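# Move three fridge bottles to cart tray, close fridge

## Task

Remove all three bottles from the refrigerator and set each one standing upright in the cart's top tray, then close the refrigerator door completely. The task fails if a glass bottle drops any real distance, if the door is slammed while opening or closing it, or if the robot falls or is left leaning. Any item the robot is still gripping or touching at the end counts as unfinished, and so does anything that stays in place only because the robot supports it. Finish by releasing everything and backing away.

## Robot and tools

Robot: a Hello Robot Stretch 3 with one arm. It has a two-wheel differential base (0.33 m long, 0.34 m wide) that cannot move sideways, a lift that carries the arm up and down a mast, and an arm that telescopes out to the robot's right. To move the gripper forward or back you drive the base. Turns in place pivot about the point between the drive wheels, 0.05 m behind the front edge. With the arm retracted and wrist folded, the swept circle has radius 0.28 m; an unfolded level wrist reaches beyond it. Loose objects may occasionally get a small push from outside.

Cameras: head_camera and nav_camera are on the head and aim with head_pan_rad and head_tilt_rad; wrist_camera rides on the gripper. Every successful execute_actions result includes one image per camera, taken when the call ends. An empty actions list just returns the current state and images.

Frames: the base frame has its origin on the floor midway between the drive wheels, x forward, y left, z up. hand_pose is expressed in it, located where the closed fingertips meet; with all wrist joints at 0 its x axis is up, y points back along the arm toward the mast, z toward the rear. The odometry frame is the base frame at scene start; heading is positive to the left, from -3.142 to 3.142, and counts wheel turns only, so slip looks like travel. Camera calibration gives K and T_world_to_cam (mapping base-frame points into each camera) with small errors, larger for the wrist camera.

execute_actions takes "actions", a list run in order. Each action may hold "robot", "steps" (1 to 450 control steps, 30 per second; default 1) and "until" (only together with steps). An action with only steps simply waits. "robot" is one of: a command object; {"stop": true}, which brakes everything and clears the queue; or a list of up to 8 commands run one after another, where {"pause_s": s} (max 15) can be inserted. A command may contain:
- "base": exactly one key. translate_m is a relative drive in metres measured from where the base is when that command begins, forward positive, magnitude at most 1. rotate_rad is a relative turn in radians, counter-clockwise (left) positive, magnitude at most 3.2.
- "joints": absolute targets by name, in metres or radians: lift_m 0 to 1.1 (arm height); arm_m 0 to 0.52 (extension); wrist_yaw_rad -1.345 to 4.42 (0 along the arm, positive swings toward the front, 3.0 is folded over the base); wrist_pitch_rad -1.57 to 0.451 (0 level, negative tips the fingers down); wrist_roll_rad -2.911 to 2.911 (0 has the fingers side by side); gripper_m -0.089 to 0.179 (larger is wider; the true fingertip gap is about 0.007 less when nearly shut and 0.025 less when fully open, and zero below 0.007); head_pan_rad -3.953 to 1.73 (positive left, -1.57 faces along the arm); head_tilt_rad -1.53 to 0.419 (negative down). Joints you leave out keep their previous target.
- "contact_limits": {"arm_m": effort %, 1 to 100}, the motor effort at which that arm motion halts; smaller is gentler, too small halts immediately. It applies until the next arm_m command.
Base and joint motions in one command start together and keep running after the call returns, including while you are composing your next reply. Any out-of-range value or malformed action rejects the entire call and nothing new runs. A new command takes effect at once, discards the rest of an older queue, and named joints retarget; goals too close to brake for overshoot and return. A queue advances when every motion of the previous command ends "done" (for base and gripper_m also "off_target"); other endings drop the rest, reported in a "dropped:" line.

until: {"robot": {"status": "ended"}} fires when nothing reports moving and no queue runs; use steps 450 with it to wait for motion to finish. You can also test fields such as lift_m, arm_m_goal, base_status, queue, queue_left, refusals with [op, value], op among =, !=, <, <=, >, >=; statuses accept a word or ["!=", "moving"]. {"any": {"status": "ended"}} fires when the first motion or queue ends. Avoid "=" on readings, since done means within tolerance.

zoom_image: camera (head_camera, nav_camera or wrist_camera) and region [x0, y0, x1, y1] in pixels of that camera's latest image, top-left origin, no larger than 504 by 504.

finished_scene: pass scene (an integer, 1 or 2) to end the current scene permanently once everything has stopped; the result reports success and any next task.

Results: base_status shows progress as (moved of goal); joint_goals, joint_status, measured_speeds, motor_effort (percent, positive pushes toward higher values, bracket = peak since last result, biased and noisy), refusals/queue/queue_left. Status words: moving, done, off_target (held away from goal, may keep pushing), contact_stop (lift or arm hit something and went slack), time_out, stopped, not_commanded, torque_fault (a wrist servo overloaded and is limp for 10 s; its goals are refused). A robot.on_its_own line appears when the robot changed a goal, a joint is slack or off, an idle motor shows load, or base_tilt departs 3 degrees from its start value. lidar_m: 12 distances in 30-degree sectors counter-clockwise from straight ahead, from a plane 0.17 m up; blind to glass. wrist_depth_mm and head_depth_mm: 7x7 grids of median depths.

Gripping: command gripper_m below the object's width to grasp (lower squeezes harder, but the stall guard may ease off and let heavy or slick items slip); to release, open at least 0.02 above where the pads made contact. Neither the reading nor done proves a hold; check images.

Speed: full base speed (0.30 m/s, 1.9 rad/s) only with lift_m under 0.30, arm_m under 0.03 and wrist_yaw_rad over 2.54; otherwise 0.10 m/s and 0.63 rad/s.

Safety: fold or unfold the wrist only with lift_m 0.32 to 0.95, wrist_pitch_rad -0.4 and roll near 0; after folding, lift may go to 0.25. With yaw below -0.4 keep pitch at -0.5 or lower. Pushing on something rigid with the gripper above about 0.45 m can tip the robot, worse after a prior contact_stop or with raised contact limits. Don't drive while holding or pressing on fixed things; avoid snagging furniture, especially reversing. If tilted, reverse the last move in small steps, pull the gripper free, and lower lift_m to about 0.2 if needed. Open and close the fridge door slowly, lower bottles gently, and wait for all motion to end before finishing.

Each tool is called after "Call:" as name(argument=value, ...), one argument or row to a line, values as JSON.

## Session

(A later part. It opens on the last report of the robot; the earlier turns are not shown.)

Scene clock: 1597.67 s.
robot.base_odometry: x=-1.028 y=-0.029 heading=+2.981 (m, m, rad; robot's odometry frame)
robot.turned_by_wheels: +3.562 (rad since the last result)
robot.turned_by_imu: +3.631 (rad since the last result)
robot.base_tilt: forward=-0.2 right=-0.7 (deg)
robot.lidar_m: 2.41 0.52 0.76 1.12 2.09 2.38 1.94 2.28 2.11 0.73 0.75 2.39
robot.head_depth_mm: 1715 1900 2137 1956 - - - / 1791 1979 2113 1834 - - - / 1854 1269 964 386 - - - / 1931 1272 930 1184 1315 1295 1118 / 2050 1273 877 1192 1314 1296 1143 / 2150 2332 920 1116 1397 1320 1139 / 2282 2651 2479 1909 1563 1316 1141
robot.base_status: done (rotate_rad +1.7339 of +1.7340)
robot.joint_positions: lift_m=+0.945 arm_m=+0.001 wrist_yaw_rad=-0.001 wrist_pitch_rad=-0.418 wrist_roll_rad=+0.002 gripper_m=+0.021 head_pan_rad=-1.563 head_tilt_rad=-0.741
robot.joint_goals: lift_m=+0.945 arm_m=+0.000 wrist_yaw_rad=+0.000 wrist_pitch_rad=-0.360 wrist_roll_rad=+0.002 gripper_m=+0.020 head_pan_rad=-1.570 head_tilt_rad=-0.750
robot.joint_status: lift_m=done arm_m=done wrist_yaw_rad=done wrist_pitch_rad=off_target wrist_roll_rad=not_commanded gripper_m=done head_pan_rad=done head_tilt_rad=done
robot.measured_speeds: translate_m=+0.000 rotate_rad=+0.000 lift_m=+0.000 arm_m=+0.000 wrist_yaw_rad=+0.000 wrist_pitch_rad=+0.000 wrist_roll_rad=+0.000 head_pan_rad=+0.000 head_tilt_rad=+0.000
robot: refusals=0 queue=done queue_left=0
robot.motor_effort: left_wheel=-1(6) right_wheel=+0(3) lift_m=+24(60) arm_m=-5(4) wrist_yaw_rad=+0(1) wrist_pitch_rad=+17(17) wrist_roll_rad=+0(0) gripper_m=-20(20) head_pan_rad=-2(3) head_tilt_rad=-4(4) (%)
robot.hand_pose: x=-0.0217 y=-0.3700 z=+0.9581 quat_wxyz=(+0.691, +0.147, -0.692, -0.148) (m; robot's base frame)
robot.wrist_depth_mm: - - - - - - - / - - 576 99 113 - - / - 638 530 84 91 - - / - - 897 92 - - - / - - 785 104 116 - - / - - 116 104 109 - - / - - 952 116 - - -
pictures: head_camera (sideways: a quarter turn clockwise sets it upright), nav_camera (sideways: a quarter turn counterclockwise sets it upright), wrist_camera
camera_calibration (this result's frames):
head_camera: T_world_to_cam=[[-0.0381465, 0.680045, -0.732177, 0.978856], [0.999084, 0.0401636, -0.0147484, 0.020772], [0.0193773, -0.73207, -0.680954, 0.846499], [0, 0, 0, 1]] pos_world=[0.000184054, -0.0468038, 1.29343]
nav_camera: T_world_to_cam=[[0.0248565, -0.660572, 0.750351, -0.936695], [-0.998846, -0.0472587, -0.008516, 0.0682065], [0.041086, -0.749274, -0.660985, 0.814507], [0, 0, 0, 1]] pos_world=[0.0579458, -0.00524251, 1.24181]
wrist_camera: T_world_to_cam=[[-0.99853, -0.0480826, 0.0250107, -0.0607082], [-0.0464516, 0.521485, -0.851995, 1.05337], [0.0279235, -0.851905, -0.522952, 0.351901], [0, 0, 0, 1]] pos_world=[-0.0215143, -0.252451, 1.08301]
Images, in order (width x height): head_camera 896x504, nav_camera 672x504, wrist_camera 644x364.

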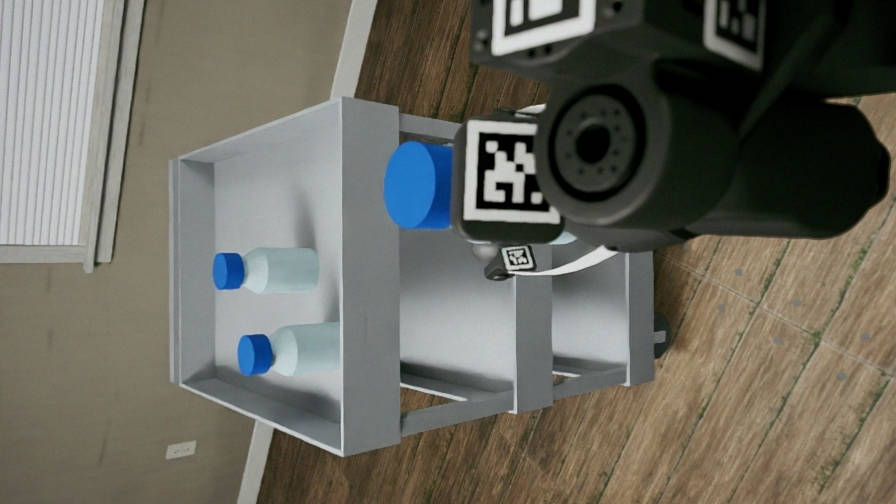

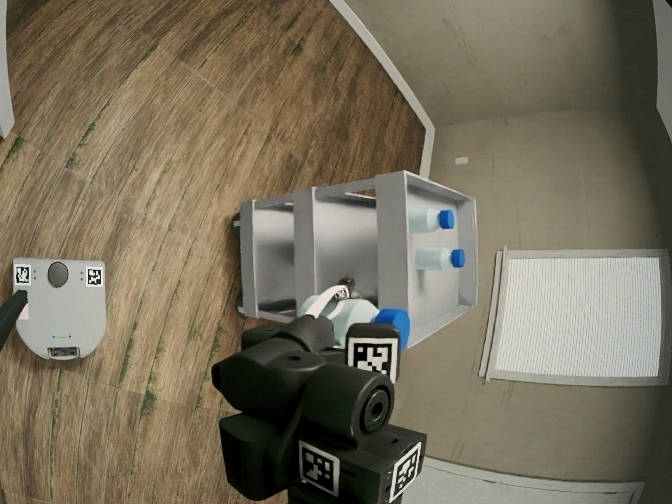

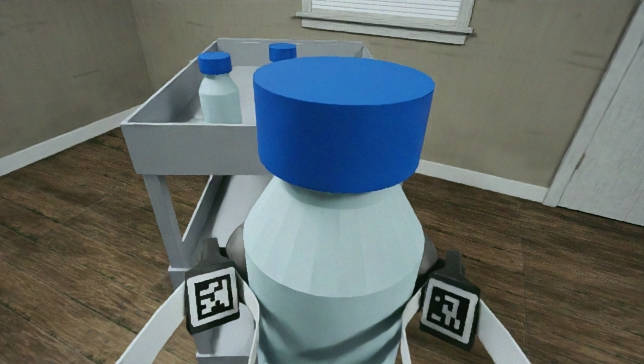

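Call:
execute_actions(
  actions=[
    {"robot":{"joints":{"arm_m":0.50}},"steps":200,"until":{"robot":{"arm_m_status":["!=","moving"]}}},
    {"robot":{"joints":{"lift_m":0.875}},"steps":90,"until":{"robot":{"lift_m_status":["!=","moving"]}}},
    {"steps":5},
  ],
)

Scene clock: 1636.70 s.
robot.base_odometry: x=-1.028 y=-0.029 heading=+2.981 (m, m, rad; robot's odometry frame)
robot.turned_by_wheels: +0.000 (rad since the last result)
robot.turned_by_imu: +0.001 (rad since the last result)
robot.base_tilt: forward=-0.2 right=-0.7 (deg)
robot.lidar_m: 2.42 0.52 0.76 1.12 2.09 2.38 1.94 2.28 2.11 0.73 0.75 2.39
robot.head_depth_mm: 1706 1893 - - 1504 1318 1142 / 1788 1929 835 1789 1567 1325 1141 / 1842 1996 824 1172 1223 1286 1143 / 1946 1266 925 1186 1310 1296 1136 / 2060 1270 878 1183 1322 1292 1136 / 2175 2317 920 1117 1394 1312 1142 / 2272 2619 2474 1907 1569 1326 1143
robot.base_status: done (rotate_rad +1.7339 of +1.7340)
robot.joint_positions: lift_m=+0.875 arm_m=+0.500 wrist_yaw_rad=-0.001 wrist_pitch_rad=-0.418 wrist_roll_rad=+0.002 gripper_m=+0.021 head_pan_rad=-1.563 head_tilt_rad=-0.741
robot.joint_goals: lift_m=+0.875 arm_m=+0.500 wrist_yaw_rad=+0.000 wrist_pitch_rad=-0.360 wrist_roll_rad=+0.002 gripper_m=+0.020 head_pan_rad=-1.570 head_tilt_rad=-0.750
robot.joint_status: lift_m=done arm_m=done wrist_yaw_rad=done wrist_pitch_rad=off_target wrist_roll_rad=not_commanded gripper_m=done head_pan_rad=done head_tilt_rad=done
robot.measured_speeds: translate_m=+0.000 rotate_rad=+0.000 lift_m=+0.000 arm_m=+0.000 wrist_yaw_rad=+0.000 wrist_pitch_rad=+0.000 wrist_roll_rad=+0.000 head_pan_rad=+0.000 head_tilt_rad=+0.000
robot: refusals=0 queue=done queue_left=0
robot.motor_effort: left_wheel=-2(2) right_wheel=+0(0) lift_m=+23(24) arm_m=+3(4) wrist_yaw_rad=+0(0) wrist_pitch_rad=+17(17) wrist_roll_rad=+0(0) gripper_m=-19(19) head_pan_rad=-3(3) head_tilt_rad=-4(4) (%)
robot.hand_pose: x=-0.0217 y=-0.8691 z=+0.8882 quat_wxyz=(+0.691, +0.146, -0.692, -0.147) (m; robot's base frame)
robot.wrist_depth_mm: - - - - - - - / - 558 554 99 113 - - / 417 189 217 84 91 - - / 361 207 216 92 303 - - / 304 286 211 104 116 256 - / 255 252 116 104 109 222 - / 220 223 219 116 216 196 176
pictures: head_camera (sideways: a quarter turn clockwise sets it upright), nav_camera (sideways: a quarter turn counterclockwise sets it upright), wrist_camera
camera_calibration (this result's frames):
head_camera: T_world_to_cam=[[-0.0381463, 0.680045, -0.732177, 0.978856], [0.999084, 0.0401634, -0.0147484, 0.020772], [0.0193771, -0.732069, -0.680954, 0.846499], [0, 0, 0, 1]] pos_world=[0.000184043, -0.0468038, 1.29343]
nav_camera: T_world_to_cam=[[0.0248563, -0.660572, 0.750351, -0.936695], [-0.998846, -0.0472585, -0.008516, 0.0682065], [0.0410859, -0.749274, -0.660985, 0.814507], [0, 0, 0, 1]] pos_world=[0.0579458, -0.00524252, 1.24181]
wrist_camera: T_world_to_cam=[[-0.99853, -0.0480796, 0.0250238, -0.0829651], [-0.0464538, 0.521257, -0.852135, 1.25399], [0.0279265, -0.852044, -0.522724, -0.110172], [0, 0, 0, 1]] pos_world=[-0.0215139, -0.75151, 1.01305]
Images, in order (width x height): head_camera 896x504, nav_camera 672x504, wrist_camera 644x364.

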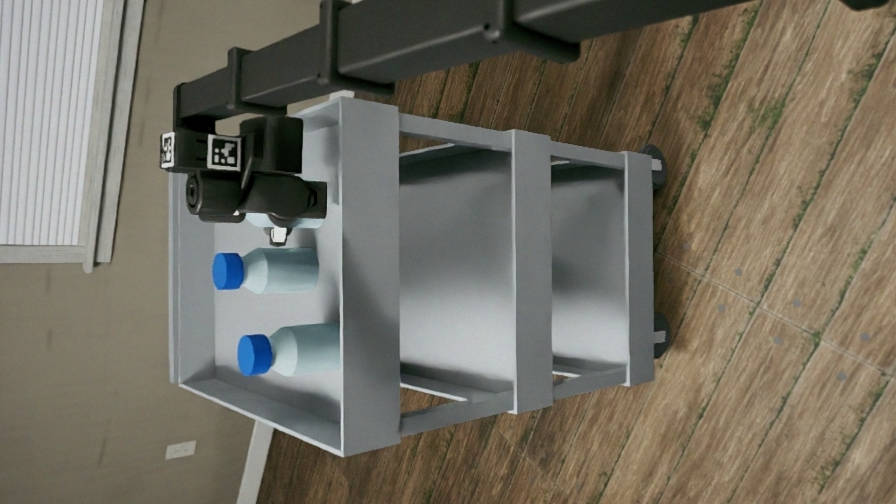

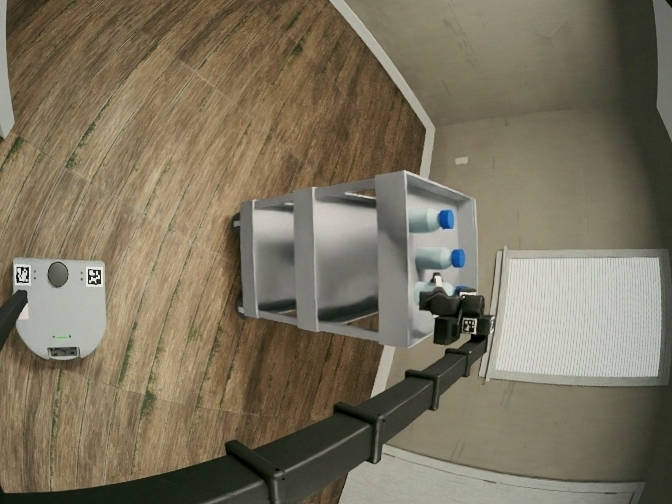

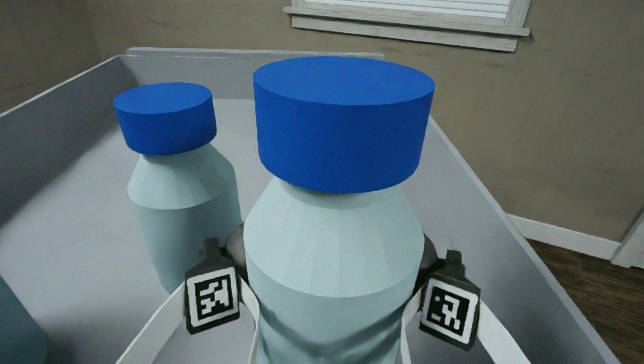

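Call:
execute_actions(
  actions=[
    {"robot":{"joints":{"lift_m":0.838}},"steps":60,"until":{"robot":{"lift_m_status":["!=","moving"]}}},
    {"steps":6},
  ],
)

Scene clock: 1672.77 s.
robot.base_odometry: x=-1.028 y=-0.029 heading=+2.981 (m, m, rad; robot's odometry frame)
robot.turned_by_wheels: +0.000 (rad since the last result)
robot.turned_by_imu: +0.000 (rad since the last result)
robot.base_tilt: forward=-0.2 right=-0.6 (deg)
robot.lidar_m: 2.41 0.52 0.76 1.12 2.09 2.38 1.94 2.28 2.11 0.73 0.75 2.40
robot.head_depth_mm: 1702 1891 2110 - - 1287 1138 / 1785 1970 826 1747 1567 1316 1145 / 1859 1955 827 1169 1217 1290 1138 / 1947 1262 931 1196 1321 1291 1138 / 2047 1259 876 1189 1316 1301 1145 / 2151 2317 918 1113 1390 1320 1137 / 2269 2627 2475 1929 1564 1325 1140
robot.base_status: done (rotate_rad +1.7339 of +1.7340)
robot.joint_positions: lift_m=+0.838 arm_m=+0.500 wrist_yaw_rad=-0.001 wrist_pitch_rad=-0.418 wrist_roll_rad=+0.002 gripper_m=+0.021 head_pan_rad=-1.563 head_tilt_rad=-0.741
robot.joint_goals: lift_m=+0.838 arm_m=+0.500 wrist_yaw_rad=+0.000 wrist_pitch_rad=-0.360 wrist_roll_rad=+0.002 gripper_m=+0.020 head_pan_rad=-1.570 head_tilt_rad=-0.750
robot.joint_status: lift_m=done arm_m=done wrist_yaw_rad=done wrist_pitch_rad=off_target wrist_roll_rad=not_commanded gripper_m=done head_pan_rad=done head_tilt_rad=done
robot.measured_speeds: translate_m=+0.000 rotate_rad=+0.000 lift_m=+0.000 arm_m=+0.000 wrist_yaw_rad=+0.000 wrist_pitch_rad=+0.000 wrist_roll_rad=+0.000 head_pan_rad=+0.000 head_tilt_rad=+0.000
robot: refusals=0 queue=done queue_left=0
robot.motor_effort: left_wheel=-2(1) right_wheel=+0(0) lift_m=+22(24) arm_m=+4(3) wrist_yaw_rad=+0(0) wrist_pitch_rad=+17(17) wrist_roll_rad=+0(0) gripper_m=-20(19) head_pan_rad=-2(3) head_tilt_rad=-4(4) (%)
robot.hand_pose: x=-0.0217 y=-0.8691 z=+0.8512 quat_wxyz=(+0.691, +0.146, -0.692, -0.147) (m; robot's base frame)
robot.wrist_depth_mm: - 187 - - - - - / 416 171 500 99 113 - - / 375 184 200 84 91 - - / 305 200 211 92 295 238 - / 250 234 212 104 116 222 - / 212 214 116 103 109 207 152 / 184 185 181 116 180 186 151
pictures: head_camera (sideways: a quarter turn clockwise sets it upright), nav_camera (sideways: a quarter turn counterclockwise sets it upright), wrist_camera
camera_calibration (this result's frames):
head_camera: T_world_to_cam=[[-0.0381462, 0.680045, -0.732177, 0.978856], [0.999084, 0.0401632, -0.0147484, 0.020772], [0.019377, -0.73207, -0.680954, 0.846499], [0, 0, 0, 1]] pos_world=[0.000184037, -0.0468038, 1.29343]
nav_camera: T_world_to_cam=[[0.0248562, -0.660572, 0.750351, -0.936695], [-0.998846, -0.0472583, -0.008516, 0.0682065], [0.0410858, -0.749274, -0.660985, 0.814507], [0, 0, 0, 1]] pos_world=[0.0579458, -0.00524253, 1.24181]
wrist_camera: T_world_to_cam=[[-0.99853, -0.0480768, 0.0250289, -0.0820423], [-0.0464537, 0.521169, -0.852189, 1.22245], [0.0279263, -0.852099, -0.522636, -0.129637], [0, 0, 0, 1]] pos_world=[-0.021514, -0.751511, 0.976061]
Images, in order (width x height): head_camera 896x504, nav_camera 672x504, wrist_camera 644x364.

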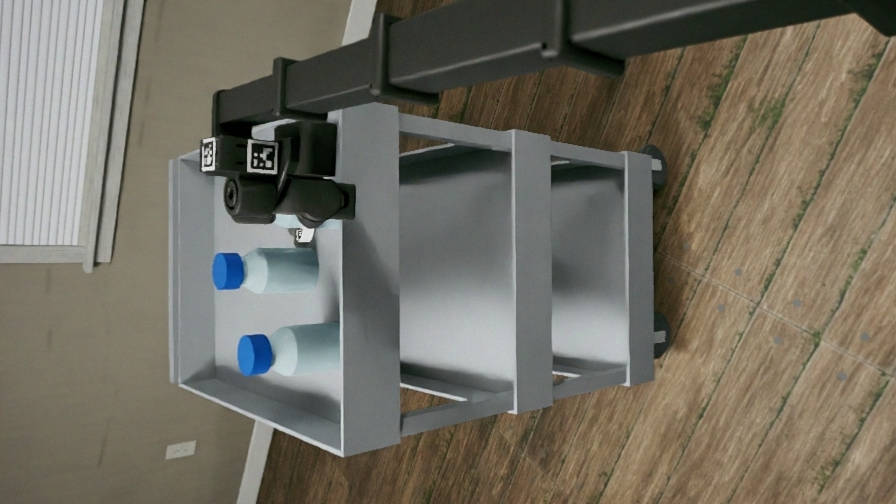

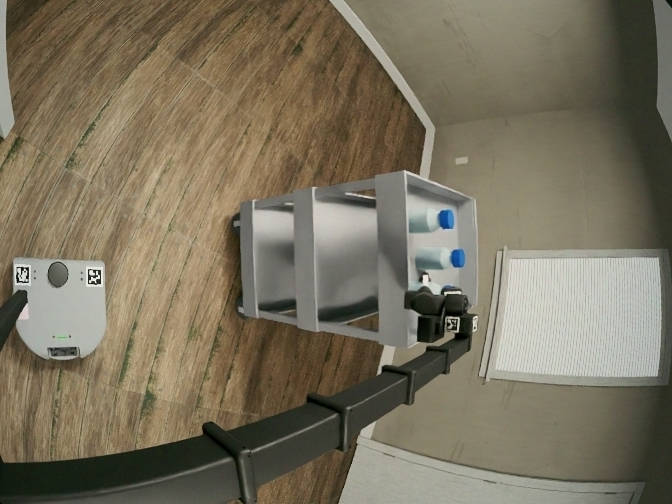

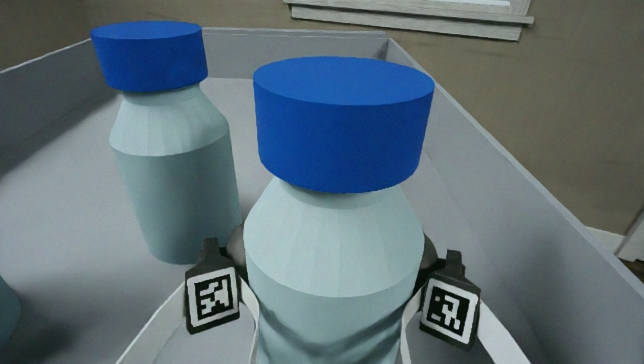

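Call:
execute_actions(
  actions=[
    {"robot":{"joints":{"lift_m":0.827}},"steps":60,"until":{"robot":{"lift_m_status":["!=","moving"]}}},
    {"steps":6},
  ],
)

Scene clock: 1687.50 s.
robot.base_odometry: x=-1.028 y=-0.029 heading=+2.981 (m, m, rad; robot's odometry frame)
robot.turned_by_wheels: +0.000 (rad since the last result)
robot.turned_by_imu: +0.000 (rad since the last result)
robot.base_tilt: forward=-0.2 right=-0.7 (deg)
robot.lidar_m: 2.42 0.52 0.76 1.12 2.08 2.38 1.94 2.28 2.11 0.73 0.75 2.39
robot.head_depth_mm: 1707 1905 2108 - - 1285 1143 / 1798 1961 827 1370 1566 1320 1144 / 1857 1287 - 1174 1218 1286 1141 / 1941 1265 927 1193 1316 1294 1146 / 2030 1259 878 1184 1313 1286 1136 / 2171 2318 919 1117 1391 1316 1135 / 2277 2638 2491 1913 1562 1321 1141
robot.base_status: done (rotate_rad +1.7339 of +1.7340)
robot.joint_positions: lift_m=+0.828 arm_m=+0.500 wrist_yaw_rad=-0.001 wrist_pitch_rad=-0.396 wrist_roll_rad=+0.002 gripper_m=+0.021 head_pan_rad=-1.563 head_tilt_rad=-0.741
robot.joint_goals: lift_m=+0.827 arm_m=+0.500 wrist_yaw_rad=+0.000 wrist_pitch_rad=-0.360 wrist_roll_rad=+0.002 gripper_m=+0.020 head_pan_rad=-1.570 head_tilt_rad=-0.750
robot.joint_status: lift_m=done arm_m=done wrist_yaw_rad=done wrist_pitch_rad=off_target wrist_roll_rad=not_commanded gripper_m=done head_pan_rad=done head_tilt_rad=done
robot.measured_speeds: translate_m=+0.000 rotate_rad=+0.000 lift_m=+0.000 arm_m=+0.000 wrist_yaw_rad=+0.000 wrist_pitch_rad=+0.000 wrist_roll_rad=+0.000 head_pan_rad=+0.000 head_tilt_rad=+0.000
robot: refusals=0 queue=done queue_left=0
robot.motor_effort: left_wheel=-1(1) right_wheel=+0(0) lift_m=+18(24) arm_m=+3(3) wrist_yaw_rad=+1(0) wrist_pitch_rad=+11(17) wrist_roll_rad=+0(0) gripper_m=-19(19) head_pan_rad=-3(2) head_tilt_rad=-4(4) (%)
robot.hand_pose: x=-0.0217 y=-0.8719 z=+0.8453 quat_wxyz=(+0.693, +0.139, -0.694, -0.140) (m; robot's base frame)
robot.wrist_depth_mm: - 167 - - - - - / 421 172 507 97 111 - - / 376 180 195 83 90 - - / 304 196 207 91 291 238 - / 246 229 209 103 115 220 176 / 207 209 115 103 109 208 153 / 179 178 175 116 174 184 152
pictures: head_camera (sideways: a quarter turn clockwise sets it upright), nav_camera (sideways: a quarter turn counterclockwise sets it upright), wrist_camera
camera_calibration (this result's frames):
head_camera: T_world_to_cam=[[-0.0381463, 0.680045, -0.732177, 0.978856], [0.999084, 0.0401634, -0.0147484, 0.020772], [0.0193771, -0.73207, -0.680954, 0.846499], [0, 0, 0, 1]] pos_world=[0.000184043, -0.0468038, 1.29343]
nav_camera: T_world_to_cam=[[0.0248563, -0.660572, 0.750351, -0.936695], [-0.998846, -0.0472585, -0.008516, 0.0682065], [0.0410859, -0.749274, -0.660985, 0.814507], [0, 0, 0, 1]] pos_world=[0.0579458, -0.00524252, 1.24181]
wrist_camera: T_world_to_cam=[[-0.998529, -0.0475236, 0.0260997, -0.0824489], [-0.0464762, 0.502334, -0.863424, 1.21192], [0.0279222, -0.863367, -0.503804, -0.16077], [0, 0, 0, 1]] pos_world=[-0.021513, -0.751512, 0.967557]
Images, in order (width x height): head_camera 896x504, nav_camera 672x504, wrist_camera 644x364.

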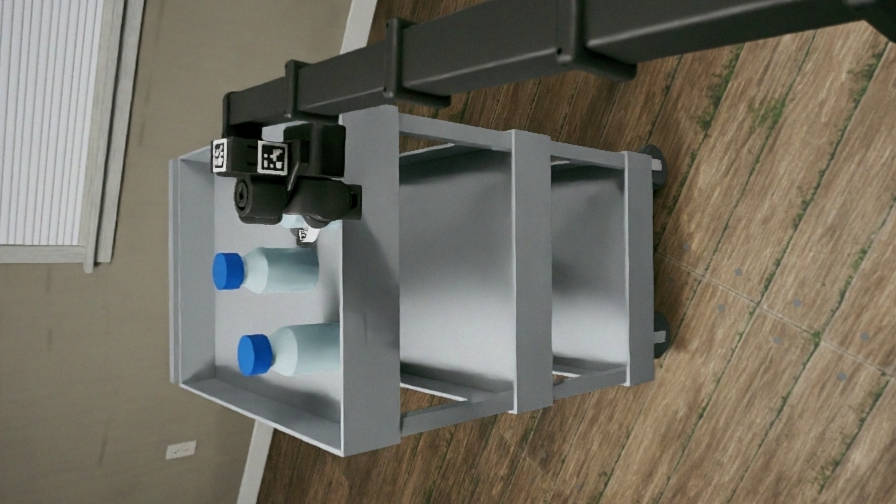

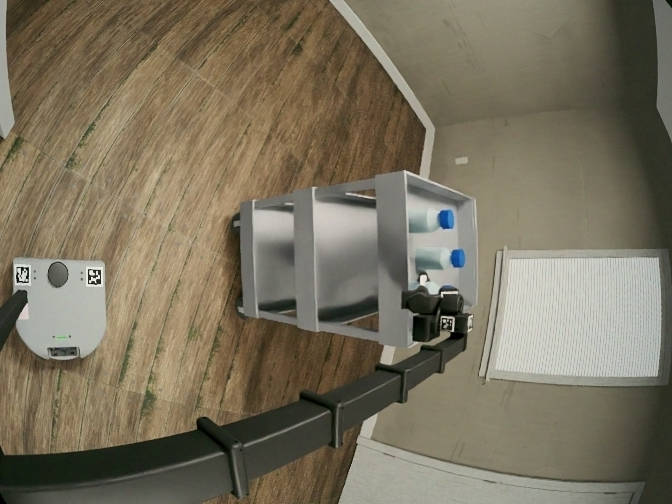

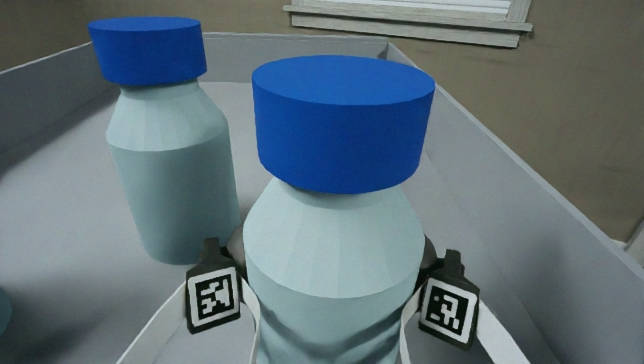

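Touchdown (pitch −0.396, effort 11). Release.

Call:
execute_actions(
  actions=[
    {"robot":{"joints":{"gripper_m":0.11,"wrist_pitch_rad":-0.40}},"steps":60,"until":{"robot":{"status":"ended"}}},
  ],
)

Scene clock: 1694.43 s.
robot.base_odometry: x=-1.028 y=-0.029 heading=+2.981 (m, m, rad; robot's odometry frame)
robot.turned_by_wheels: +0.000 (rad since the last result)
robot.turned_by_imu: +0.000 (rad since the last result)
robot.base_tilt: forward=-0.2 right=-0.7 (deg)
robot.lidar_m: 2.41 0.52 0.76 1.12 2.09 2.38 1.93 2.28 2.11 0.73 0.75 2.39
robot.head_depth_mm: 1722 1908 2118 - - 1291 1142 / 1775 1976 828 1384 1570 1324 1141 / 1847 1287 - 1177 1219 1294 1146 / 1931 1271 926 1188 1313 1286 1143 / 2066 1269 879 1185 1320 1292 1141 / 2144 2309 920 1115 1392 1327 1137 / 2248 2622 2523 1914 1561 1318 1141
robot.base_status: done (rotate_rad +1.7339 of +1.7340)
robot.joint_positions: lift_m=+0.828 arm_m=+0.500 wrist_yaw_rad=-0.001 wrist_pitch_rad=-0.413 wrist_roll_rad=+0.002 gripper_m=+0.110 head_pan_rad=-1.563 head_tilt_rad=-0.741
robot.joint_goals: lift_m=+0.827 arm_m=+0.500 wrist_yaw_rad=+0.000 wrist_pitch_rad=-0.400 wrist_roll_rad=+0.002 gripper_m=+0.110 head_pan_rad=-1.570 head_tilt_rad=-0.750
robot.joint_status: lift_m=done arm_m=done wrist_yaw_rad=done wrist_pitch_rad=done wrist_roll_rad=not_commanded gripper_m=done head_pan_rad=done head_tilt_rad=done
robot.measured_speeds: translate_m=+0.000 rotate_rad=+0.000 lift_m=+0.000 arm_m=+0.000 wrist_yaw_rad=+0.000 wrist_pitch_rad=+0.000 wrist_roll_rad=+0.000 head_pan_rad=+0.000 head_tilt_rad=+0.000
robot: refusals=0 queue=done queue_left=0
robot.motor_effort: left_wheel=-1(1) right_wheel=+0(0) lift_m=+19(18) arm_m=+2(3) wrist_yaw_rad=+0(1) wrist_pitch_rad=+4(11) wrist_roll_rad=+0(0) gripper_m=+0(79) head_pan_rad=-3(3) head_tilt_rad=-4(4) (%)
robot.hand_pose: x=-0.0217 y=-0.8698 z=+0.8415 quat_wxyz=(+0.692, +0.145, -0.692, -0.146) (m; robot's base frame)
robot.wrist_depth_mm: - 164 578 - - - - / 420 176 198 86 97 - - / 368 179 199 86 93 - - / 294 198 210 102 286 222 - / 240 224 211 104 115 221 167 / 202 206 193 107 119 196 152 / 174 171 172 122 175 174 152
pictures: head_camera (sideways: a quarter turn clockwise sets it upright), nav_camera (sideways: a quarter turn counterclockwise sets it upright), wrist_camera
camera_calibration (this result's frames):
head_camera: T_world_to_cam=[[-0.0381465, 0.680045, -0.732177, 0.978856], [0.999084, 0.0401636, -0.0147484, 0.020772], [0.0193773, -0.732069, -0.680954, 0.8465], [0, 0, 0, 1]] pos_world=[0.000184054, -0.0468038, 1.29343]
nav_camera: T_world_to_cam=[[0.0248565, -0.660572, 0.750351, -0.936695], [-0.998846, -0.0472587, -0.00851601, 0.0682065], [0.041086, -0.749274, -0.660985, 0.814507], [0, 0, 0, 1]] pos_world=[0.0579458, -0.0052425, 1.24181]
wrist_camera: T_world_to_cam=[[-0.998531, -0.0479245, 0.0252824, -0.0819178], [-0.0464461, 0.516738, -0.854883, 1.21296], [0.0279055, -0.854801, -0.518204, -0.141336], [0, 0, 0, 1]] pos_world=[-0.0215163, -0.75152, 0.965767]
Images, in order (width x height): head_camera 896x504, nav_camera 672x504, wrist_camera 644x364.

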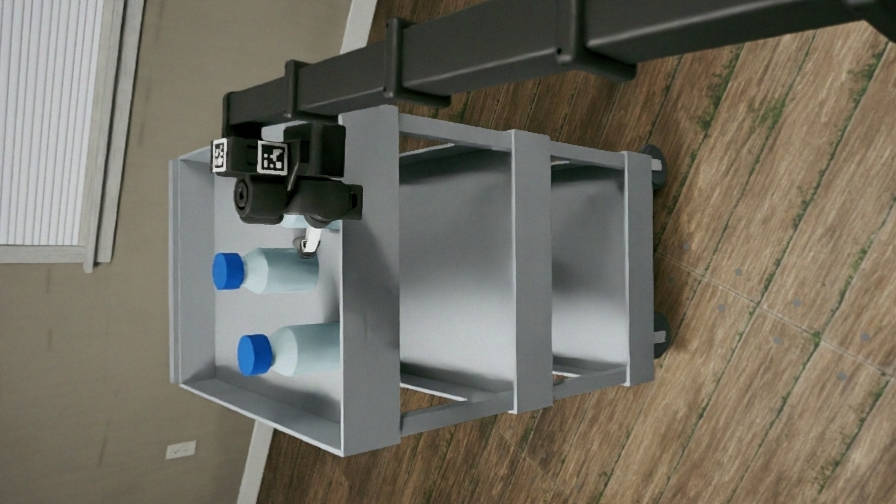

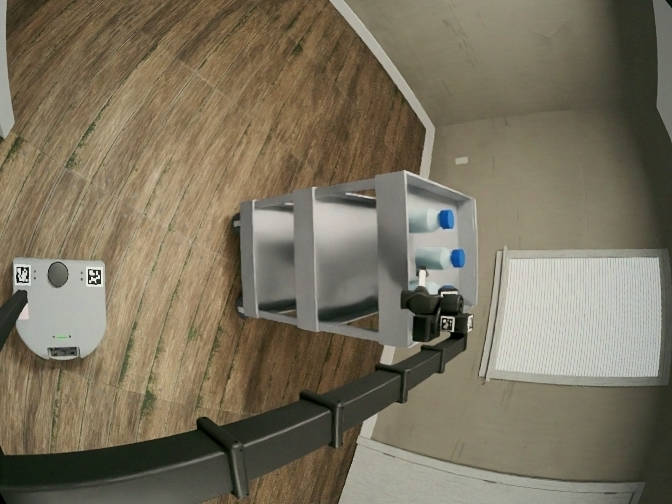

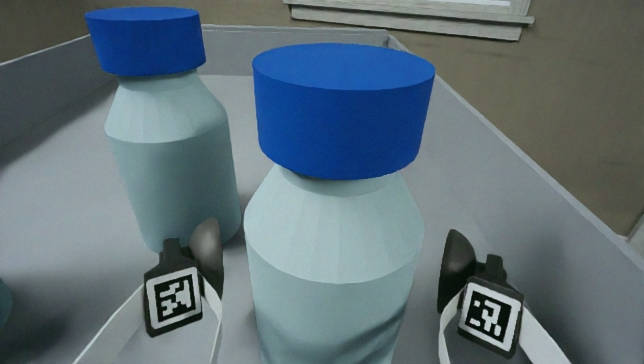

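Call:
execute_actions(
  actions=[
    {"robot":{"joints":{"lift_m":0.93}},"steps":60,"until":{"robot":{"lift_m":[">",0.89]}}},
    {"robot":{"joints":{"arm_m":0.0}},"steps":120,"until":{"robot":{"arm_m":["<",0.25]}}},
    {"robot":{"base":{"translate_m":0.515},"joints":{"gripper_m":0.0,"head_pan_rad":-0.9,"head_tilt_rad":-0.9}},"steps":60,"until":{"robot":{"arm_m":["<",0.05]}}},
  ],
)

Scene clock: 1819.03 s.
robot.base_odometry: x=-1.138 y=-0.012 heading=+2.981 (m, m, rad; robot's odometry frame)
robot.turned_by_wheels: +0.000 (rad since the last result)
robot.turned_by_imu: +0.001 (rad since the last result)
robot.base_tilt: forward=+0.2 right=+0.1 (deg)
robot.lidar_m: 2.31 0.43 0.50 1.11 2.03 2.48 2.04 2.33 0.77 0.73 2.50 2.29
robot.head_depth_mm: 2522 2471 1988 1565 1280 1232 1097 / 2466 2488 2005 1664 1426 1232 1101 / 2353 2521 2000 1661 1418 1232 1101 / 2219 2430 1993 1663 1410 1241 1097 / 2094 2344 2003 1660 1413 1246 1096 / 2023 2252 2004 1647 1420 1240 1097 / 1916 2197 1996 1661 1425 1241 1100
robot.base_status: moving (translate_m +0.1107 of +0.5150)
robot.joint_positions: lift_m=+0.929 arm_m=+0.049 wrist_yaw_rad=-0.001 wrist_pitch_rad=-0.414 wrist_roll_rad=+0.002 gripper_m=+0.000 head_pan_rad=-0.907 head_tilt_rad=-0.889
robot.joint_goals: lift_m=+0.930 arm_m=+0.000 wrist_yaw_rad=+0.000 wrist_pitch_rad=-0.400 wrist_roll_rad=+0.002 gripper_m=+0.000 head_pan_rad=-0.900 head_tilt_rad=-0.900
robot.joint_status: lift_m=moving arm_m=moving wrist_yaw_rad=done wrist_pitch_rad=done wrist_roll_rad=not_commanded gripper_m=moving head_pan_rad=done head_tilt_rad=done
robot.measured_speeds: translate_m=+0.100 rotate_rad=+0.000 lift_m=+0.000 arm_m=-0.118 wrist_yaw_rad=+0.000 wrist_pitch_rad=+0.000 wrist_roll_rad=+0.000 head_pan_rad=+0.000 head_tilt_rad=+0.000
robot: refusals=0 queue=running queue_left=0
robot.motor_effort: left_wheel=+2(4) right_wheel=+1(2) lift_m=+56(58) arm_m=-4(7) wrist_yaw_rad=+1(1) wrist_pitch_rad=+4(4) wrist_roll_rad=+0(0) gripper_m=-5(80) head_pan_rad=+2(30) head_tilt_rad=-5(17) (%)
robot.hand_pose: x=-0.0217 y=-0.4186 z=+0.9429 quat_wxyz=(+0.692, +0.145, -0.692, -0.146) (m; robot's base frame)
robot.wrist_depth_mm: - - - - - - - / - - 863 618 768 - - / - - 538 562 543 - - / - - 499 501 502 - - / - - 855 885 844 - - / - - 756 - 673 - - / - - - 944 965 - -
pictures: head_camera (sideways: a quarter turn clockwise sets it upright), nav_camera (sideways: a quarter turn counterclockwise sets it upright), wrist_camera
camera_calibration (this result's frames):
head_camera: T_world_to_cam=[[-0.507074, 0.594528, -0.624029, 0.840788], [0.765857, 0.642936, -0.00977965, 0.0157235], [0.395396, -0.482876, -0.78134, 0.974756], [0, 0, 0, 1]] pos_world=[0.0288849, -0.0392951, 1.28645]
nav_camera: T_world_to_cam=[[0.486443, -0.589487, 0.644886, -0.802073], [-0.763497, -0.645653, -0.0142761, 0.0742677], [0.424788, -0.485424, -0.764146, 0.946333], [0, 0, 0, 1]] pos_world=[0.0448745, 0.0345125, 1.24144]
wrist_camera: T_world_to_cam=[[-0.998531, -0.0479559, 0.0252224, -0.0628124], [-0.046445, 0.517777, -0.854254, 1.06632], [0.0279069, -0.85417, -0.519244, 0.298189], [0, 0, 0, 1]] pos_world=[-0.0215162, -0.300427, 1.06733]
Images, in order (width x height): head_camera 896x504, nav_camera 672x504, wrist_camera 644x364.

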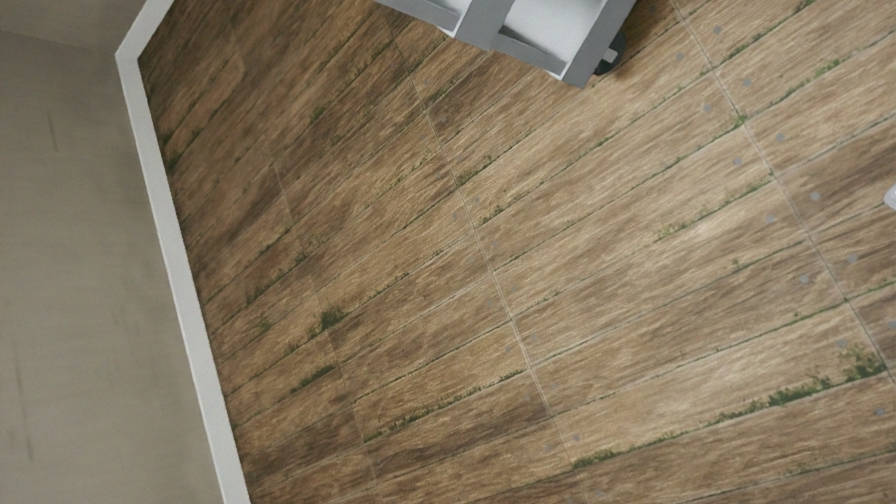

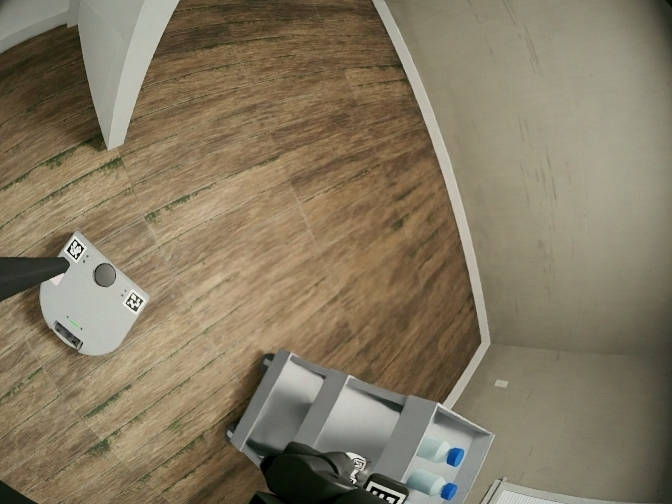

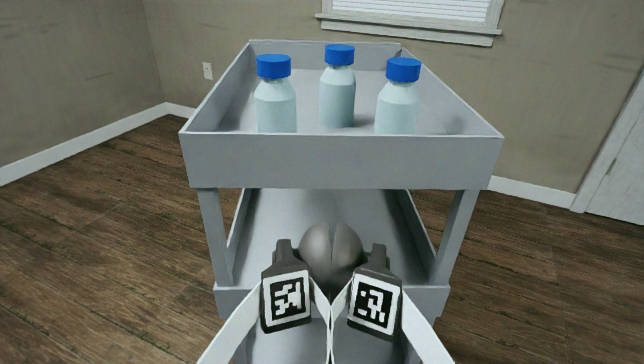

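Call:
execute_actions(
  actions=[
    {"robot":{"joints":{"lift_m":0.34}},"steps":200,"until":{"robot":{"base_status":["!=","moving"]}}},
    {"robot":{"base":{"rotate_rad":2.606},"joints":{"lift_m":0.34,"wrist_yaw_rad":0.5,"head_pan_rad":-0.9,"head_tilt_rad":-0.9}},"steps":300,"until":{"robot":{"status":"ended"}}},
  ],
)

Scene clock: 1845.87 s.
robot.base_odometry: x=-1.537 y=+0.053 heading=-0.696 (m, m, rad; robot's odometry frame)
robot.turned_by_wheels: +2.606 (rad since the last result)
robot.turned_by_imu: +2.657 (rad since the last result)
robot.base_tilt: forward=-0.2 right=-0.7 (deg)
robot.lidar_m: 2.86 2.44 2.49 0.75 0.82 2.09 1.92 1.93 1.60 1.27 0.26 0.30
robot.head_depth_mm: 315 386 481 1564 1412 1235 1090 / - 308 391 442 1227 1244 1095 / - - 298 372 550 1029 1111 / - - 300 358 472 724 1084 / 1005 1228 1449 1619 1426 1234 1101 / 1736 2069 2006 1656 1422 1233 1103 / 1862 2266 2004 1658 1416 1228 1100
robot.base_status: done (rotate_rad +2.6059 of +2.6060)
robot.joint_positions: lift_m=+0.341 arm_m=+0.001 wrist_yaw_rad=+0.498 wrist_pitch_rad=-0.414 wrist_roll_rad=+0.002 gripper_m=+0.000 head_pan_rad=-0.907 head_tilt_rad=-0.889
robot.joint_goals: lift_m=+0.340 arm_m=+0.000 wrist_yaw_rad=+0.500 wrist_pitch_rad=-0.400 wrist_roll_rad=+0.002 gripper_m=+0.000 head_pan_rad=-0.900 head_tilt_rad=-0.900
robot.joint_status: lift_m=done arm_m=done wrist_yaw_rad=done wrist_pitch_rad=done wrist_roll_rad=not_commanded gripper_m=done head_pan_rad=done head_tilt_rad=done
robot.measured_speeds: translate_m=+0.000 rotate_rad=+0.000 lift_m=+0.000 arm_m=+0.000 wrist_yaw_rad=+0.000 wrist_pitch_rad=+0.000 wrist_roll_rad=+0.000 head_pan_rad=+0.000 head_tilt_rad=+0.000
robot: refusals=0 queue=done queue_left=0
robot.motor_effort: left_wheel=-2(6) right_wheel=+0(3) lift_m=+18(55) arm_m=-5(6) wrist_yaw_rad=+1(3) wrist_pitch_rad=+4(4) wrist_roll_rad=+0(0) gripper_m=-2(2) head_pan_rad=+3(2) head_tilt_rad=-5(4) (%)
robot.hand_pose: x=+0.0860 y=-0.3432 z=+0.3542 quat_wxyz=(+0.706, +0.312, -0.635, +0.029) (m; robot's base frame)
robot.wrist_depth_mm: 109 131 180 288 916 964 900 / 112 136 191 317 - - 972 / 117 142 202 349 - - - / 121 149 214 388 858 883 889 / 126 155 230 404 706 711 721 / 130 163 233 - 593 599 598 / 136 171 242 489 499 510 520
pictures: head_camera (sideways: a quarter turn clockwise sets it upright), nav_camera (sideways: a quarter turn counterclockwise sets it upright), wrist_camera
camera_calibration (this result's frames):
head_camera: T_world_to_cam=[[-0.507108, 0.594511, -0.624017, 0.840773], [0.765827, 0.642973, -0.00977914, 0.015723], [0.395412, -0.482848, -0.78135, 0.974768], [0, 0, 0, 1]] pos_world=[0.0288867, -0.0392939, 1.28645]
nav_camera: T_world_to_cam=[[0.486477, -0.589472, 0.644875, -0.802058], [-0.763467, -0.645689, -0.0142767, 0.0742683], [0.424804, -0.485395, -0.764155, 0.946346], [0, 0, 0, 1]] pos_world=[0.0448723, 0.0345151, 1.24144]
wrist_camera: T_world_to_cam=[[-0.853663, -0.520216, 0.0251999, -0.11134], [-0.288897, 0.432706, -0.853993, 0.520907], [0.433357, -0.736303, -0.519674, 0.0595495], [0, 0, 0, 1]] pos_world=[0.0296351, -0.239474, 0.478603]
Images, in order (width x height): head_camera 896x504, nav_camera 672x504, wrist_camera 644x364.

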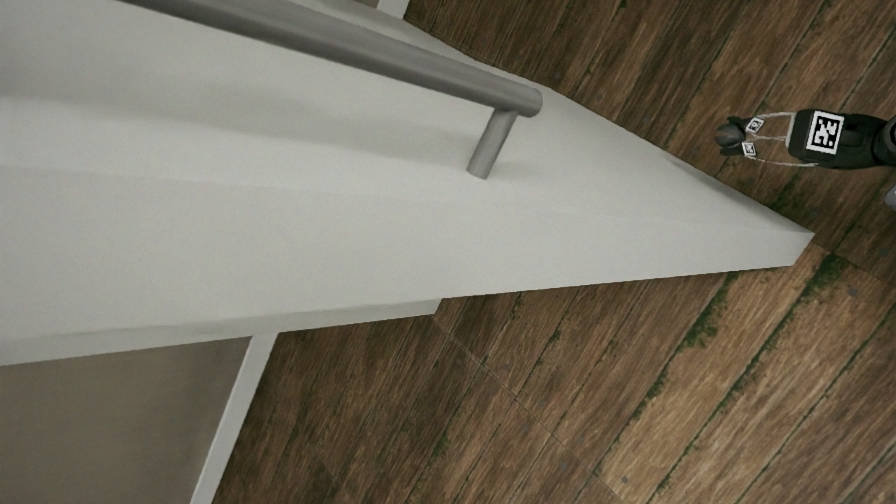

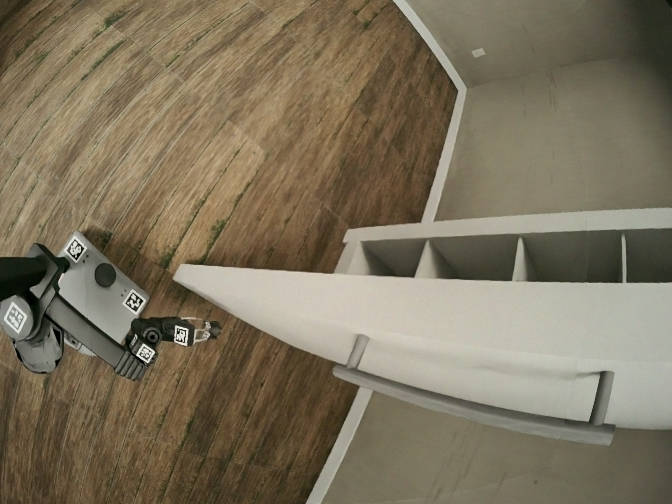

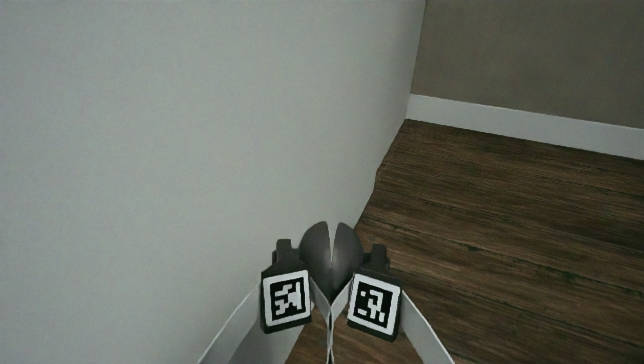

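Call:
execute_actions(
  actions=[
    {"robot":{"base":{"translate_m":0.04},"joints":{"arm_m":0.06}},"steps":90,"until":{"robot":{"status":"ended"}}},
  ],
)

Scene clock: 1891.07 s.
robot.base_odometry: x=-1.506 y=+0.027 heading=-0.696 (m, m, rad; robot's odometry frame)
robot.turned_by_wheels: +0.000 (rad since the last result)
robot.turned_by_imu: +0.000 (rad since the last result)
robot.base_tilt: forward=-0.2 right=-0.7 (deg)
robot.lidar_m: 2.82 2.41 2.50 0.76 0.76 2.13 1.96 1.97 1.59 0.68 0.24 1.12
robot.head_depth_mm: - - 389 636 1355 1233 1110 / - - - 357 682 1233 - / - - - 314 405 656 1080 / 1000 1184 1330 1532 1359 1185 1082 / 981 1204 1884 1617 1419 1239 1093 / 1737 2038 2001 1651 1425 1240 1093 / 1849 2263 1998 1659 1427 1244 1098
robot.base_status: done (translate_m +0.0400 of +0.0400)
robot.joint_positions: lift_m=+0.341 arm_m=+0.060 wrist_yaw_rad=+0.499 wrist_pitch_rad=-0.414 wrist_roll_rad=+0.002 gripper_m=+0.000 head_pan_rad=-0.907 head_tilt_rad=-0.889
robot.joint_goals: lift_m=+0.340 arm_m=+0.060 wrist_yaw_rad=+0.500 wrist_pitch_rad=-0.400 wrist_roll_rad=+0.002 gripper_m=+0.000 head_pan_rad=-0.900 head_tilt_rad=-0.900
robot.joint_status: lift_m=done arm_m=done wrist_yaw_rad=done wrist_pitch_rad=done wrist_roll_rad=not_commanded gripper_m=done head_pan_rad=done head_tilt_rad=done
robot.measured_speeds: translate_m=+0.000 rotate_rad=+0.000 lift_m=+0.000 arm_m=+0.000 wrist_yaw_rad=+0.000 wrist_pitch_rad=+0.000 wrist_roll_rad=+0.000 head_pan_rad=+0.000 head_tilt_rad=+0.000
robot: refusals=0 queue=done queue_left=0
robot.motor_effort: left_wheel=-2(5) right_wheel=+0(3) lift_m=+19(18) arm_m=+3(5) wrist_yaw_rad=+1(1) wrist_pitch_rad=+4(4) wrist_roll_rad=+0(0) gripper_m=-2(2) head_pan_rad=+3(3) head_tilt_rad=-4(5) (%)
robot.hand_pose: x=+0.0860 y=-0.4023 z=+0.3542 quat_wxyz=(+0.706, +0.312, -0.635, +0.029) (m; robot's base frame)
robot.wrist_depth_mm: - 97 133 214 727 964 859 / 85 101 141 233 944 - 906 / 88 105 150 258 - - 968 / 91 109 159 291 834 875 921 / 95 114 170 299 700 707 726 / 98 120 173 - 597 600 594 / 103 127 178 445 505 512 521
pictures: head_camera (sideways: a quarter turn clockwise sets it upright), nav_camera (sideways: a quarter turn counterclockwise sets it upright), wrist_camera
camera_calibration (this result's frames):
head_camera: T_world_to_cam=[[-0.507125, 0.594529, -0.623986, 0.840733], [0.765824, 0.642976, -0.00977779, 0.0157213], [0.395395, -0.482823, -0.781374, 0.9748], [0, 0, 0, 1]] pos_world=[0.0288864, -0.0392933, 1.28644]
nav_camera: T_world_to_cam=[[0.486494, -0.58949, 0.644845, -0.802019], [-0.763465, -0.645691, -0.0142782, 0.0742702], [0.424787, -0.48537, -0.76418, 0.946379], [0, 0, 0, 1]] pos_world=[0.0448708, 0.034517, 1.24144]
wrist_camera: T_world_to_cam=[[-0.853596, -0.520325, 0.0251999, -0.142084], [-0.288953, 0.432668, -0.853993, 0.546452], [0.433451, -0.736247, -0.519673, 0.0160793], [0, 0, 0, 1]] pos_world=[0.0296471, -0.298524, 0.478603]
Images, in order (width x height): head_camera 896x504, nav_camera 672x504, wrist_camera 644x364.

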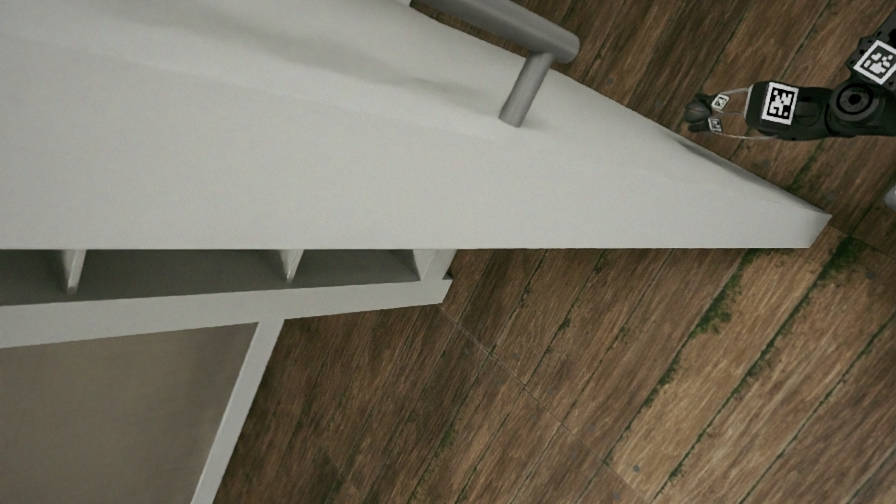

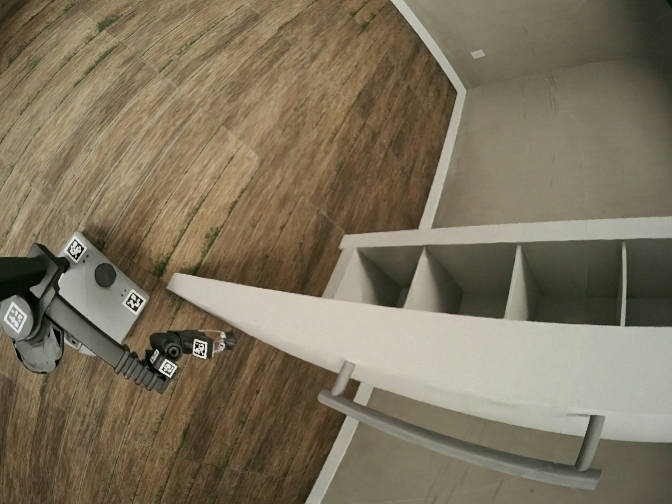

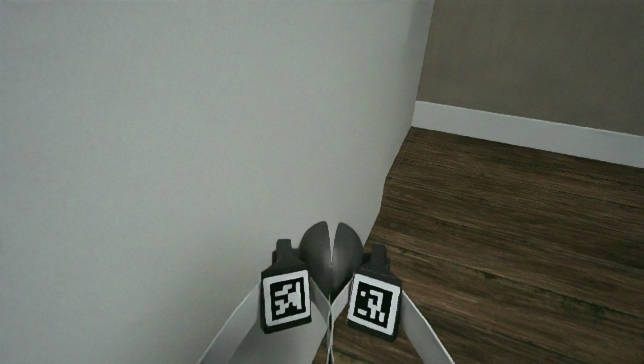

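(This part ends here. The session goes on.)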